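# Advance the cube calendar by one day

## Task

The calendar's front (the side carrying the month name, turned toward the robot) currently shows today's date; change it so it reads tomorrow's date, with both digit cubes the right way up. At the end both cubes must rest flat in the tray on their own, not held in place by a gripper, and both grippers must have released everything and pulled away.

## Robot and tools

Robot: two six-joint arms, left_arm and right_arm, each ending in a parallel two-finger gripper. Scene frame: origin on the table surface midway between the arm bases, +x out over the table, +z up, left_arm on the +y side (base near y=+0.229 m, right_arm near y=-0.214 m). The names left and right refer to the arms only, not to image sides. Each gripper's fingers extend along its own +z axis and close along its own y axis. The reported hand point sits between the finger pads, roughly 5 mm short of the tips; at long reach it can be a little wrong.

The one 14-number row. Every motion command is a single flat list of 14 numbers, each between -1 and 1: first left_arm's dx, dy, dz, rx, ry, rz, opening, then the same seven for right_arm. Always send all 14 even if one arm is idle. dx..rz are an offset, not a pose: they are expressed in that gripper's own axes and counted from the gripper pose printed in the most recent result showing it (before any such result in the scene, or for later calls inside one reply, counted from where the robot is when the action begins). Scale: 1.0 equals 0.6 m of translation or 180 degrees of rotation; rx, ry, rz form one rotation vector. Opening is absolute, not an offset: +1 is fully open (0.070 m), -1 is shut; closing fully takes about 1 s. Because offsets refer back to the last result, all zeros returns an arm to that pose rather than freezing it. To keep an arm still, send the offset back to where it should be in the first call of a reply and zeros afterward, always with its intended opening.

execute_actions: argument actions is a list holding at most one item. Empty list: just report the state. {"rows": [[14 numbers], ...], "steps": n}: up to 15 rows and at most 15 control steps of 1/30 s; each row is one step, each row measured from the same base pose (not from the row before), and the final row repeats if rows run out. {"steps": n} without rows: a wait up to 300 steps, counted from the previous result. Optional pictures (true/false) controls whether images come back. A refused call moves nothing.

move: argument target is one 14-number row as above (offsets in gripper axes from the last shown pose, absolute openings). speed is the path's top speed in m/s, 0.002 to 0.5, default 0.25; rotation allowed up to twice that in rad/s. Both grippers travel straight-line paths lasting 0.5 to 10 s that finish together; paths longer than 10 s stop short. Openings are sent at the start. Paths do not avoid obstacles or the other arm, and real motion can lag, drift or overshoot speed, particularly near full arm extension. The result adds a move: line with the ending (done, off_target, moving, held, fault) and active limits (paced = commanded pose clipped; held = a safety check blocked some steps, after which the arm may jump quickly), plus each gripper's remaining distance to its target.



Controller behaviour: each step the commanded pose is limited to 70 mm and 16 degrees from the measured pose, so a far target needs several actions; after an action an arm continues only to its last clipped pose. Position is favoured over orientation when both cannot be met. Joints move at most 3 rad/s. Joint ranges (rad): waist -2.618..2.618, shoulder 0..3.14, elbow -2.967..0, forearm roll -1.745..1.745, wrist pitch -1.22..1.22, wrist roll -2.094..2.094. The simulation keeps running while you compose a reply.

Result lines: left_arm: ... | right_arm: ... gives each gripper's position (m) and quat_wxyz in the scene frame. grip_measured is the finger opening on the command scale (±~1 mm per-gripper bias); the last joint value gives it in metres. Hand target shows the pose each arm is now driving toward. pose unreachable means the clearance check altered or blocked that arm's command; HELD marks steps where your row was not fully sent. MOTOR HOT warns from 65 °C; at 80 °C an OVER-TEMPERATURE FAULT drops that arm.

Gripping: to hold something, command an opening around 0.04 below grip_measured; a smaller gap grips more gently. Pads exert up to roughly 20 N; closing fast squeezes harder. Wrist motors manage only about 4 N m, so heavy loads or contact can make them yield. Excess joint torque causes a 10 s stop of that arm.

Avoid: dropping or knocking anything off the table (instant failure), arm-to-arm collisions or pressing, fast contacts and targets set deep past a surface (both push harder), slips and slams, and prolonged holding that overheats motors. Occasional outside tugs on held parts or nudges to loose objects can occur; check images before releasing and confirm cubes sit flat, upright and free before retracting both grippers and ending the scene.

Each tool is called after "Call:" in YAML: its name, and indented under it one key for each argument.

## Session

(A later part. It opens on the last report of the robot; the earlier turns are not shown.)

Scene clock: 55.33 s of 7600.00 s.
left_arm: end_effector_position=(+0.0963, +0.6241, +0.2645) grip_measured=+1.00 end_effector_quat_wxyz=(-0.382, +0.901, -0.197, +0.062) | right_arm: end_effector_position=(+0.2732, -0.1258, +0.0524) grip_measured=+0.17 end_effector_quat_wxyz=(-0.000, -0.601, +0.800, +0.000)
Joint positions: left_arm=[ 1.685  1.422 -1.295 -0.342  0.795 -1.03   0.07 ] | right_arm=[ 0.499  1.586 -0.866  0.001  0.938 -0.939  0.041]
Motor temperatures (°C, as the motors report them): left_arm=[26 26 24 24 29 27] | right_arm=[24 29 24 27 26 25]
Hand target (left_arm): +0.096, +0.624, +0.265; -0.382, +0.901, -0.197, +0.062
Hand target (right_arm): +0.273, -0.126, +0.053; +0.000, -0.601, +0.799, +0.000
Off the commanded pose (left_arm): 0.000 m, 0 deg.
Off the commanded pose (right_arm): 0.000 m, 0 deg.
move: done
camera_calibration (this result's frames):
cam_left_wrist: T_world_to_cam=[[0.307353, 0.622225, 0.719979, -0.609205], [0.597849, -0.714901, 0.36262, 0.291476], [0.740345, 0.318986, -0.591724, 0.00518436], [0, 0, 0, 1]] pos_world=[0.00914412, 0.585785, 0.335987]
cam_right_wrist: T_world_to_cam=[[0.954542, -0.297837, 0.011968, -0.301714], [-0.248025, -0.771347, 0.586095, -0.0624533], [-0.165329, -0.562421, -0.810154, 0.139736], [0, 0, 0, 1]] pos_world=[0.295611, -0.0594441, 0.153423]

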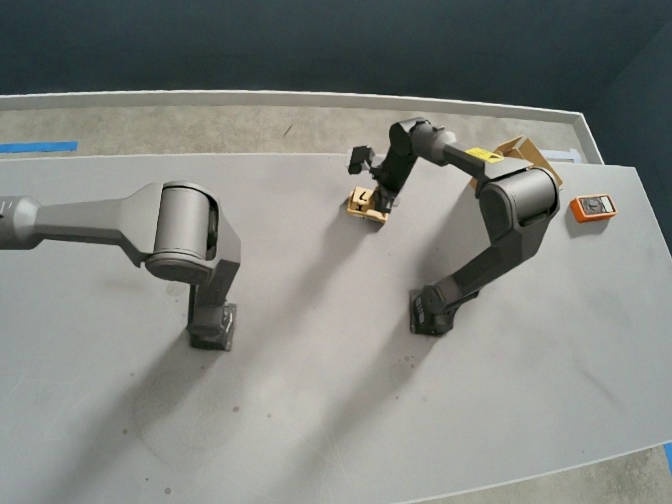

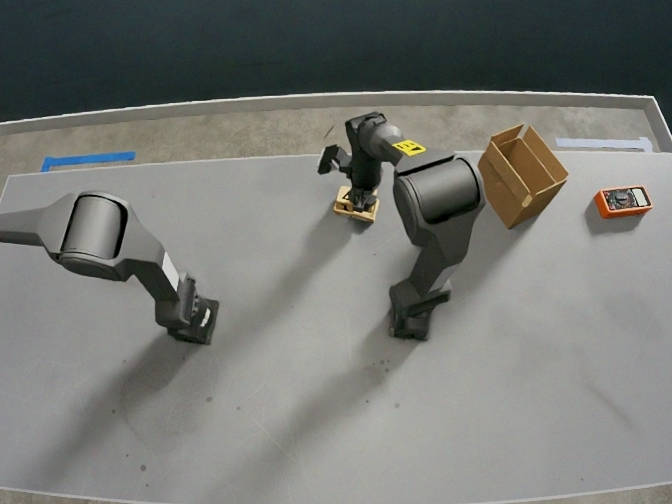

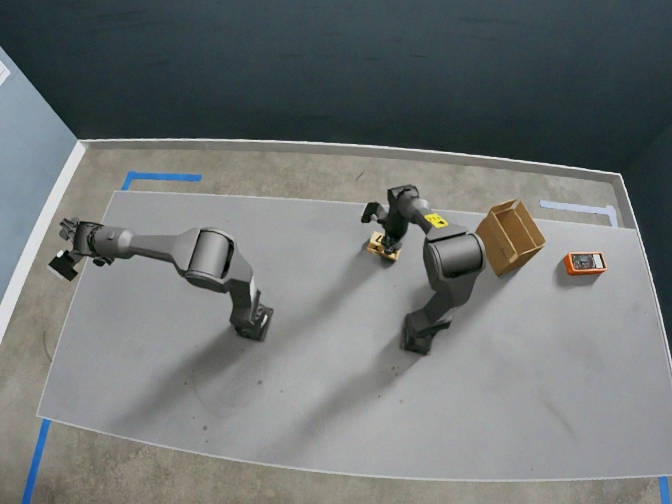

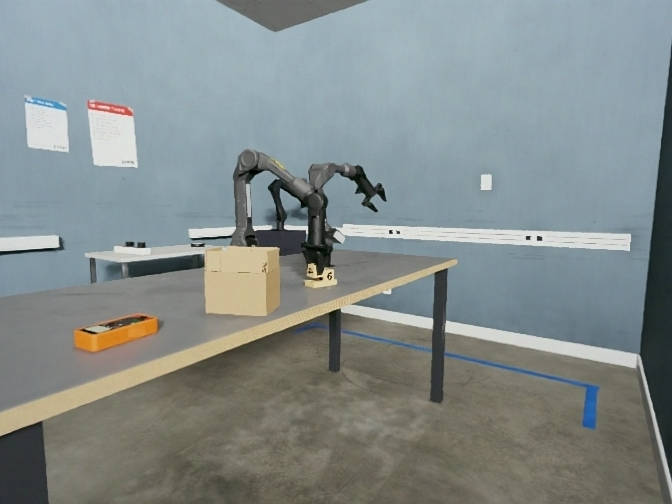

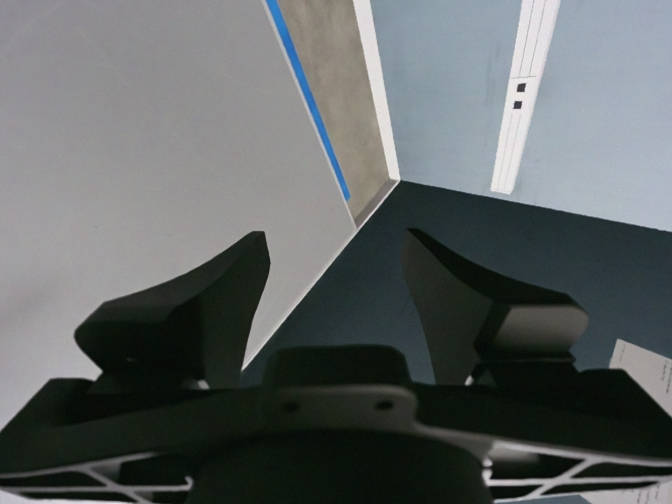

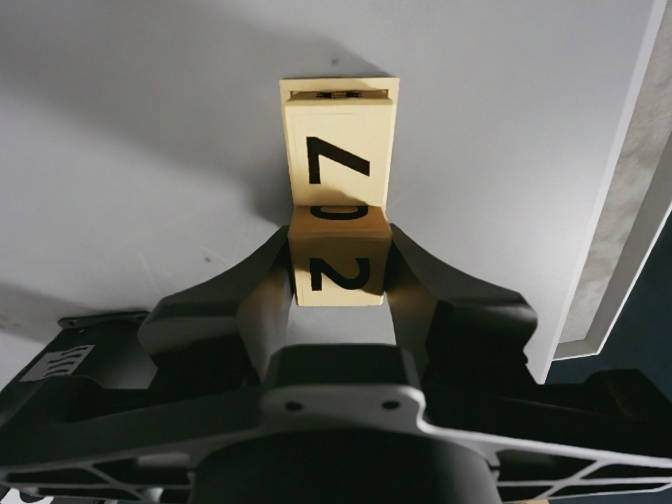

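Call:
move:
  target: [0,0,0,0,0,0,1,-0.001,-0.001,0.033,0,0,0,0.1]
  speed: 0.015

Scene clock: 58.17 s of 7600.00 s.
left_arm: end_effector_position=(+0.0963, +0.6241, +0.2645) grip_measured=+1.00 end_effector_quat_wxyz=(-0.382, +0.901, -0.197, +0.062) | right_arm: end_effector_position=(+0.2738, -0.1255, +0.0326) grip_measured=+0.17 end_effector_quat_wxyz=(+0.000, -0.601, +0.799, +0.000)
Joint positions: left_arm=[ 1.685  1.422 -1.295 -0.342  0.795 -1.03   0.07 ] | right_arm=[ 0.5    1.63  -0.826  0.     0.854 -0.939  0.041]
Motor temperatures (°C, as the motors report them): left_arm=[26 26 24 24 29 27] | right_arm=[24 29 24 27 26 25]
Hand target (left_arm): +0.096, +0.624, +0.265; -0.382, +0.901, -0.197, +0.062
Hand target (right_arm): +0.274, -0.125, +0.032; -0.000, -0.601, +0.800, +0.000
Off the commanded pose (left_arm): 0.000 m, 0 deg.
Off the commanded pose (right_arm): 0.000 m, 0 deg.
move: done
camera_calibration (this result's frames):
cam_left_wrist: T_world_to_cam=[[0.307354, 0.622226, 0.719979, -0.609204], [0.597849, -0.714901, 0.36262, 0.291476], [0.740345, 0.318986, -0.591724, 0.00518454], [0, 0, 0, 1]] pos_world=[0.00914414, 0.585785, 0.335987]
cam_right_wrist: T_world_to_cam=[[0.954628, -0.297548, 0.012255, -0.301908], [-0.247955, -0.77138, 0.586081, -0.0504679], [-0.164934, -0.562529, -0.810159, 0.12388], [0, 0, 0, 1]] pos_world=[0.296129, -0.059076, 0.133641]

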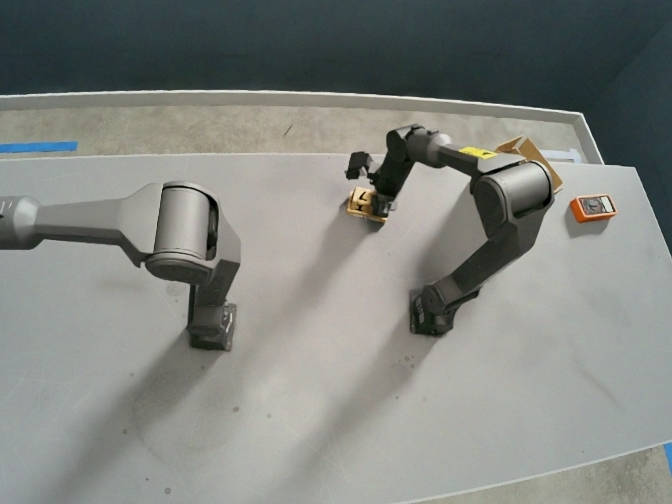

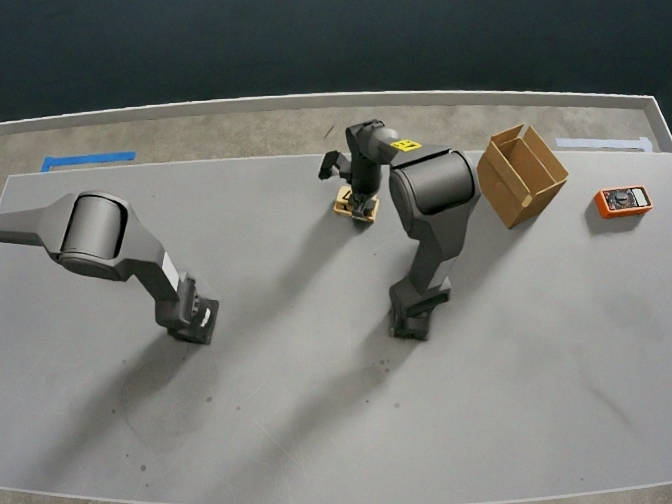

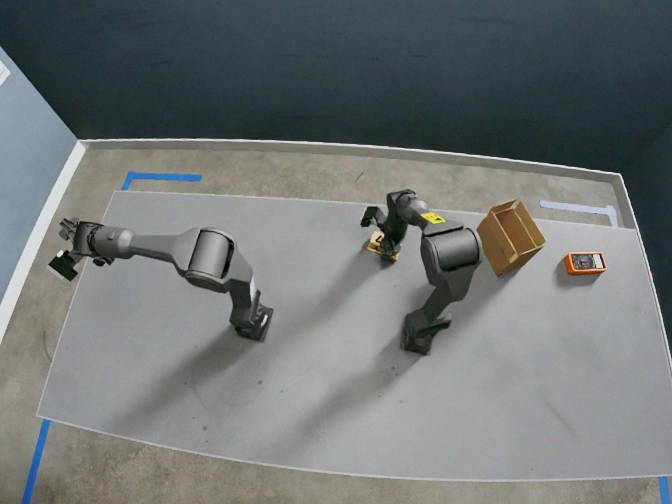

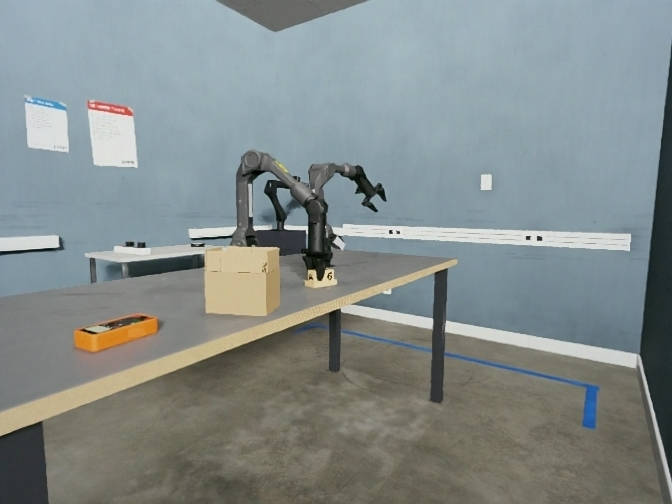

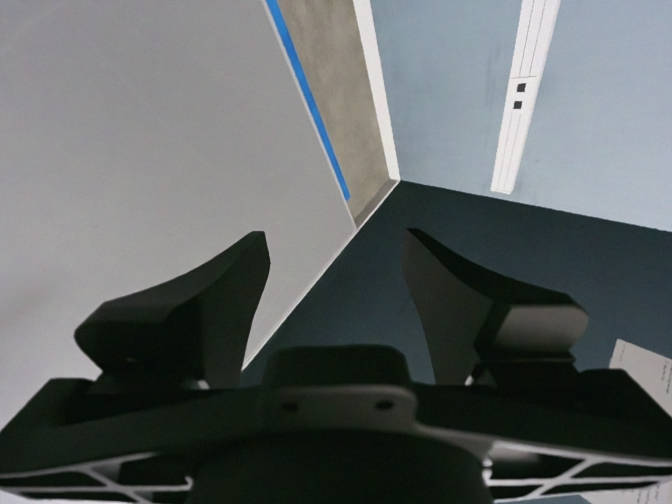

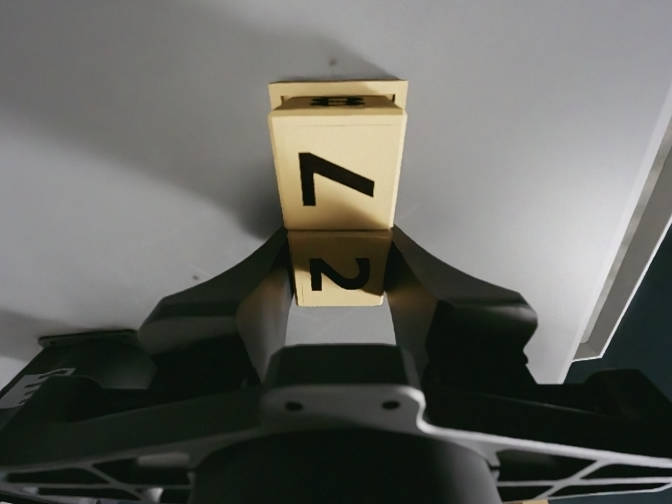

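Call:
move:
  target: [0,0,0,0,0,0,1,0,0,0.002,0,0,0,0.1]
  speed: 0.01

Call:
move:
  target: [0,0,0,0,0,0,1,0,0,0,0,0,0,1]

Call:
move:
  target: [0,0,0,0,0,0,1,0.15,0,-0.15,0,0,0,1]
  speed: 0.15

Call:
zoom_image:
  camera: "cam_head_right"
  region: [320,175,400,230]

Scene clock: 62.63 s of 7600.00 s.
left_arm: end_effector_position=(+0.0963, +0.6241, +0.2645) grip_measured=+1.00 end_effector_quat_wxyz=(-0.382, +0.901, -0.197, +0.062) | right_arm: end_effector_position=(+0.2739, -0.1254, +0.0316) grip_measured=+0.16 end_effector_quat_wxyz=(+0.000, -0.601, +0.800, +0.000)
Joint positions: left_arm=[ 1.685  1.422 -1.295 -0.342  0.795 -1.03   0.07 ] | right_arm=[ 0.5    1.632 -0.823  0.001  0.849 -0.939  0.041]
Motor temperatures (°C, as the motors report them): left_arm=[26 26 24 24 29 27] | right_arm=[24 28 23 27 26 25]
Hand target (left_arm): +0.096, +0.624, +0.265; -0.382, +0.901, -0.197, +0.062
Hand target (right_arm): +0.274, -0.125, +0.031; +0.000, -0.601, +0.799, +0.000
Off the commanded pose (left_arm): 0.000 m, 0 deg.
Off the commanded pose (right_arm): 0.000 m, 0 deg.
After step 90, 0.77 s passed at rest.
move: done
camera_calibration (this result's frames):
cam_left_wrist: T_world_to_cam=[[0.307354, 0.622225, 0.719979, -0.609204], [0.597849, -0.714901, 0.36262, 0.291476], [0.740345, 0.318986, -0.591724, 0.00518441], [0, 0, 0, 1]] pos_world=[0.0091441, 0.585785, 0.335987]
cam_right_wrist: T_world_to_cam=[[0.954549, -0.297781, 0.0127339, -0.301981], [-0.248529, -0.771632, 0.585506, -0.0496344], [-0.164527, -0.562059, -0.810568, 0.123098], [0, 0, 0, 1]] pos_world=[0.296173, -0.0590352, 0.132686]

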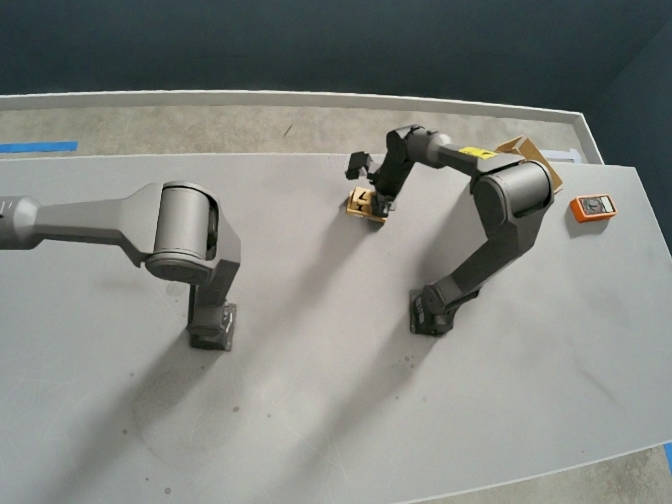

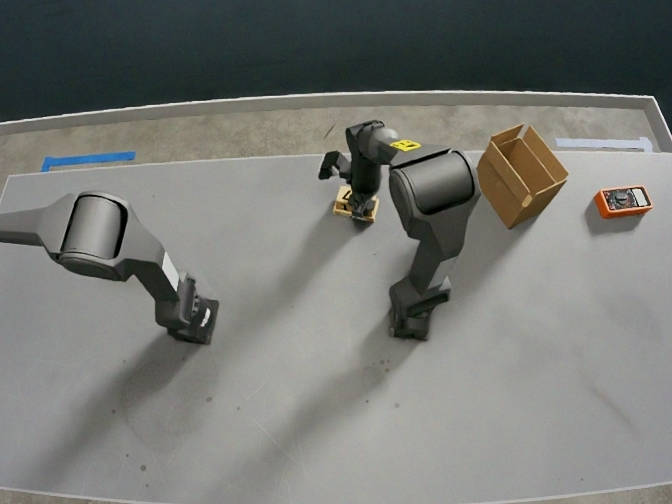

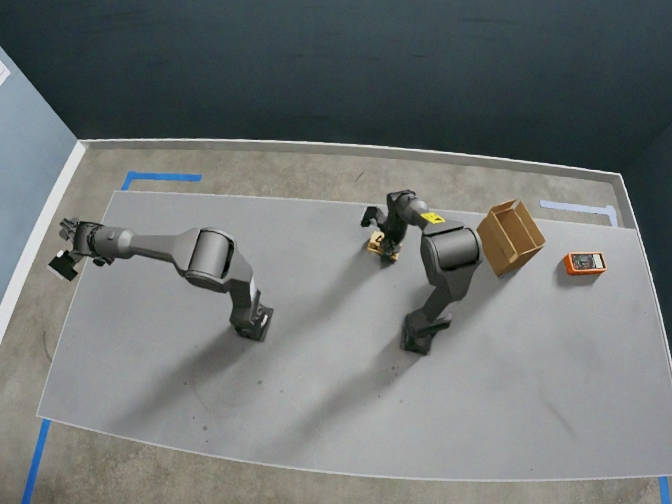

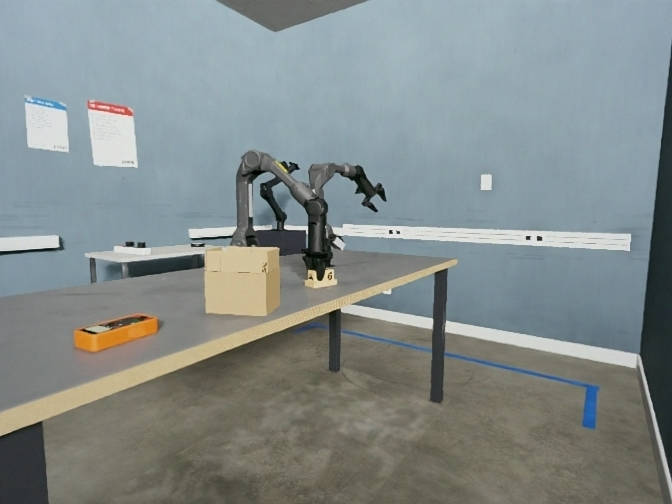

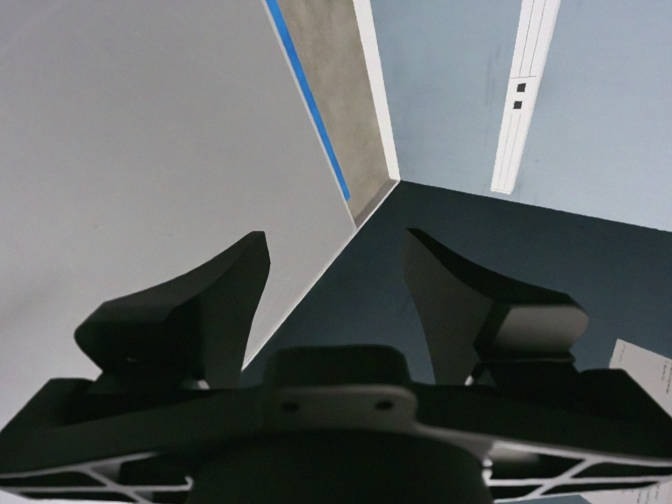

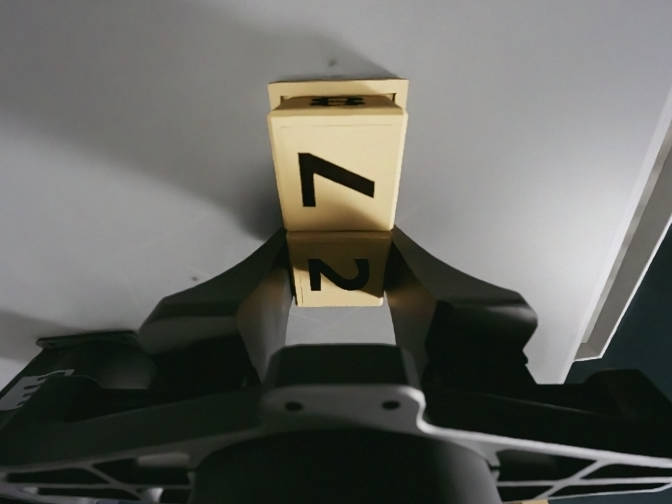

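Scene clock: 63.30 s of 7600.00 s.
left_arm: end_effector_position=(+0.0963, +0.6241, +0.2645) grip_measured=+1.00 end_effector_quat_wxyz=(-0.382, +0.901, -0.197, +0.062) | right_arm: end_effector_position=(+0.2737, -0.1254, +0.0314) grip_measured=+1.00 end_effector_quat_wxyz=(+0.000, -0.601, +0.800, +0.000)
Joint positions: left_arm=[ 1.685  1.422 -1.295 -0.342  0.795 -1.03   0.07 ] | right_arm=[ 0.5    1.633 -0.823  0.001  0.848 -0.939  0.07 ]
Motor temperatures (°C, as the motors report them): left_arm=[26 26 24 24 29 27] | right_arm=[24 28 23 27 26 25]
Hand target (left_arm): +0.096, +0.624, +0.265; -0.382, +0.901, -0.197, +0.062
Hand target (right_arm): +0.274, -0.125, +0.032; +0.000, -0.601, +0.800, +0.000
Off the commanded pose (left_arm): 0.000 m, 0 deg.
Off the commanded pose (right_arm): 0.000 m, 0 deg.
move: done
camera_calibration (this result's frames):
cam_left_wrist: T_world_to_cam=[[0.307354, 0.622225, 0.719979, -0.609204], [0.597849, -0.714901, 0.36262, 0.291476], [0.740345, 0.318986, -0.591724, 0.00518458], [0, 0, 0, 1]] pos_world=[0.00914412, 0.585785, 0.335987]
cam_right_wrist: T_world_to_cam=[[0.95456, -0.29778, 0.0119287, -0.301804], [-0.248012, -0.771558, 0.585823, -0.0496461], [-0.165243, -0.562162, -0.810351, 0.123074], [0, 0, 0, 1]] pos_world=[0.296115, -0.0589884, 0.132417]

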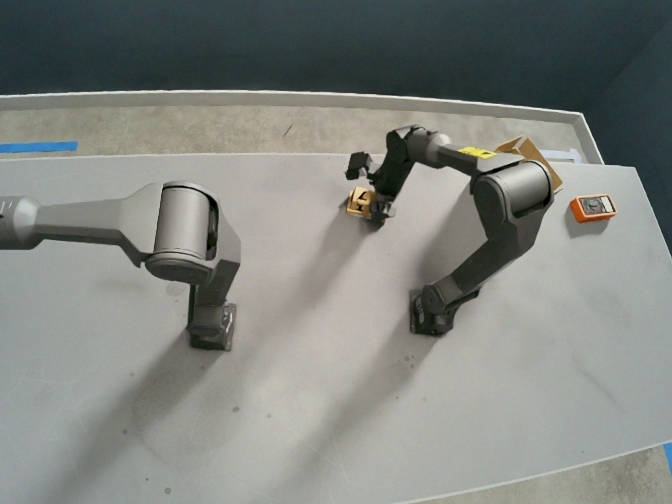

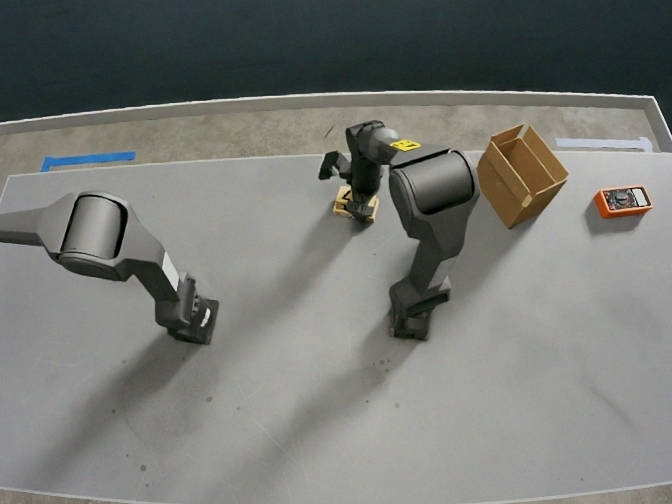

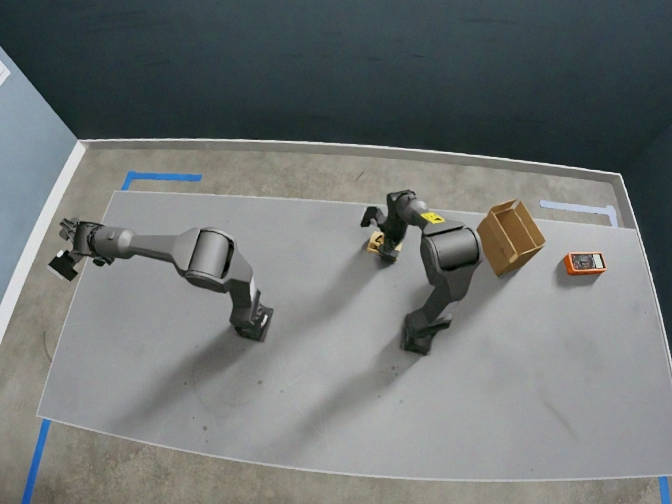

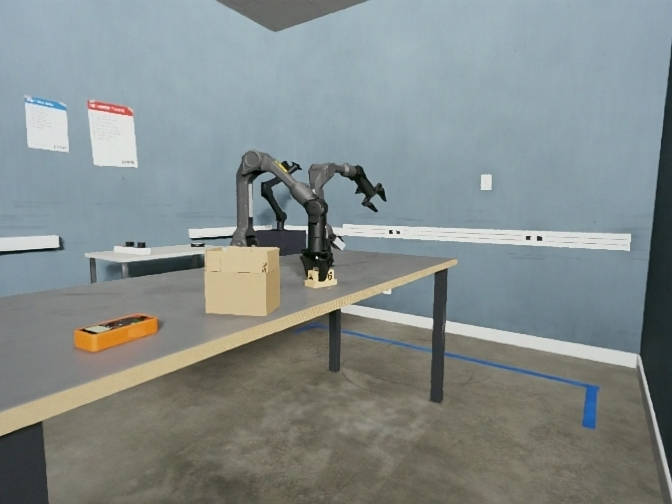

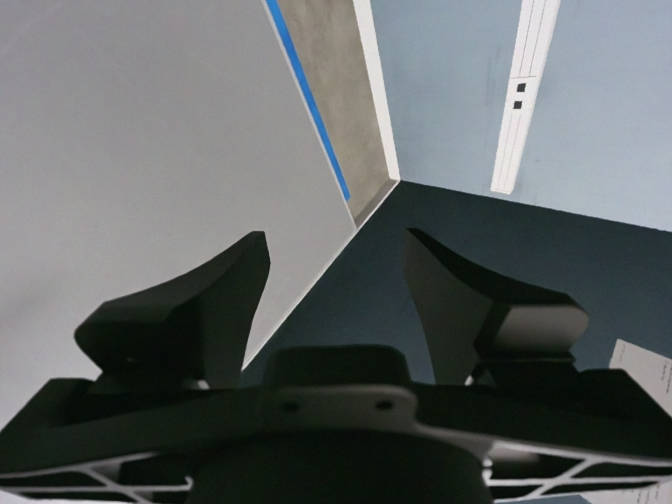

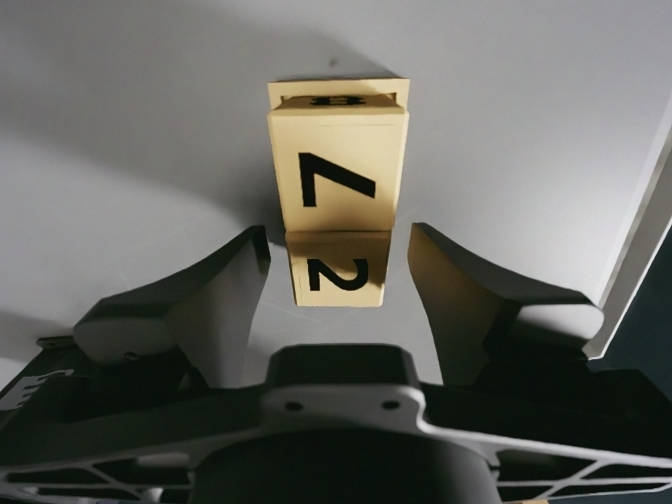

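Scene clock: 64.50 s of 7600.00 s.
left_arm: end_effector_position=(+0.0963, +0.6241, +0.2645) grip_measured=+1.00 end_effector_quat_wxyz=(-0.382, +0.901, -0.197, +0.062) | right_arm: end_effector_position=(+0.2512, -0.2141, +0.1231) grip_measured=+1.00 end_effector_quat_wxyz=(+0.008, -0.600, +0.800, -0.010)
Joint positions: left_arm=[ 1.685  1.422 -1.295 -0.342  0.795 -1.03   0.07 ] | right_arm=[ 0.158  1.332 -0.91  -0.008  1.21  -1.276  0.07 ]
Motor temperatures (°C, as the motors report them): left_arm=[26 26 24 24 29 27] | right_arm=[24 28 23 27 26 25]
Hand target (left_arm): +0.096, +0.624, +0.265; -0.382, +0.901, -0.197, +0.062
Hand target (right_arm): +0.251, -0.214, +0.122; +0.007, -0.600, +0.800, -0.009
Off the commanded pose (left_arm): 0.000 m, 0 deg.
Off the commanded pose (right_arm): 0.004 m, 2 deg.
joint sent to its limit (right arm) — the command would take joint 5 (wrist pitch) past its upper limit, so that joint was sent only as far as its limit.
move: off_target (right_arm)
camera_calibration (this result's frames):
cam_left_wrist: T_world_to_cam=[[0.307353, 0.622225, 0.719979, -0.609204], [0.597849, -0.714901, 0.36262, 0.291476], [0.740345, 0.318986, -0.591724, 0.00518433], [0, 0, 0, 1]] pos_world=[0.0091441, 0.585785, 0.335987]
cam_right_wrist: T_world_to_cam=[[0.95357, -0.298683, 0.038642, -0.311079], [-0.263887, -0.766772, 0.585171, -0.172331], [-0.145151, -0.568198, -0.809989, 0.137382], [0, 0, 0, 1]] pos_world=[0.271101, -0.146993, 0.224142]

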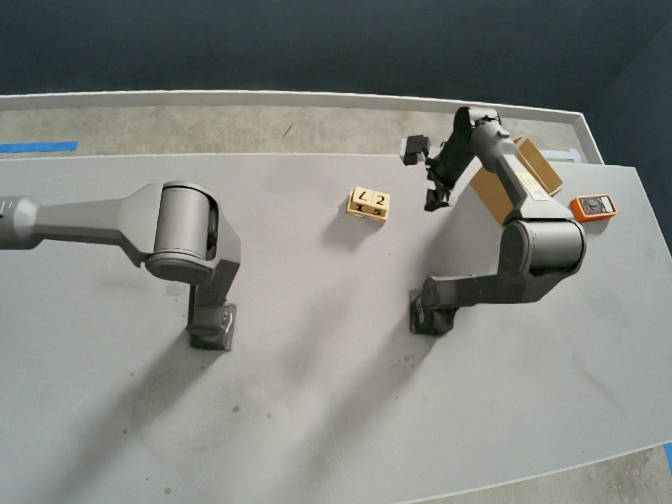

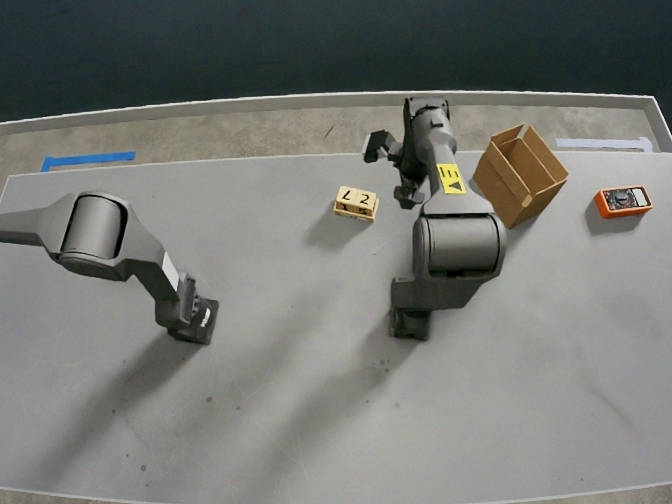

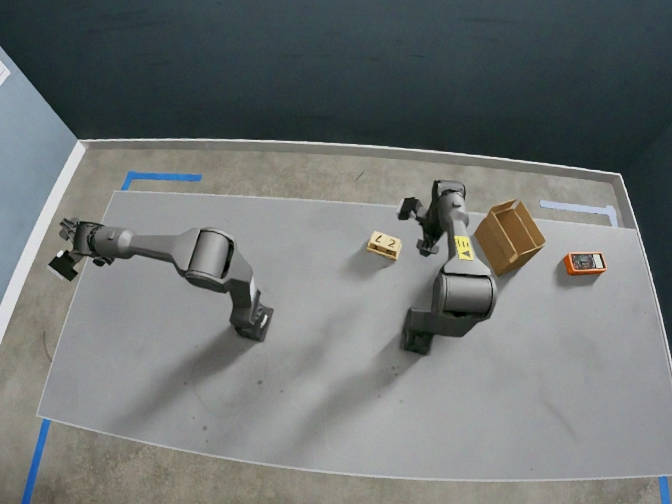

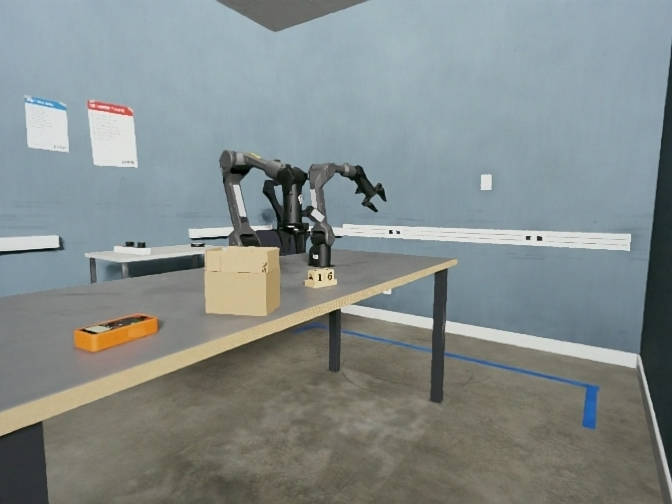

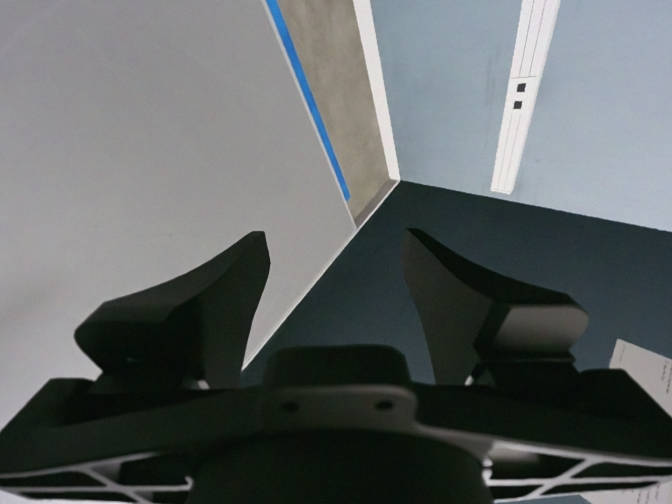

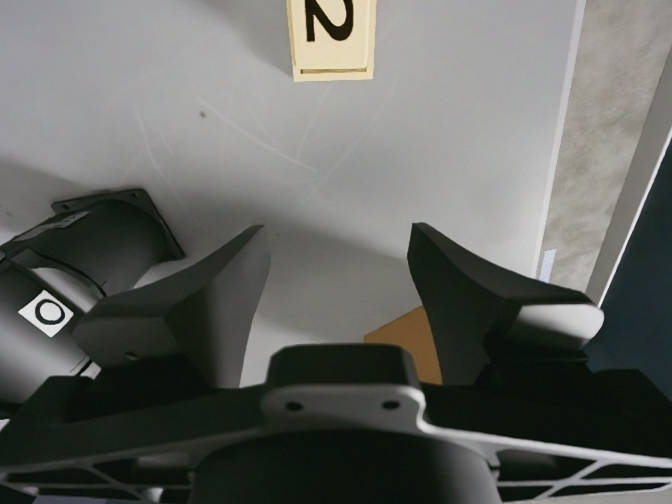

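Region (320, 175, 400, 230) of cam_head_right's 672x504 image, scaled by 6.300, with more detail than that image has; it fills the top 346 rows of this view, and the rest is white.

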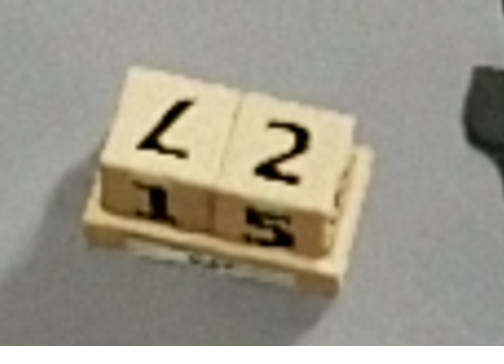

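Call:
finished_scene:
  scene: 2

The scene is finished: the task was done.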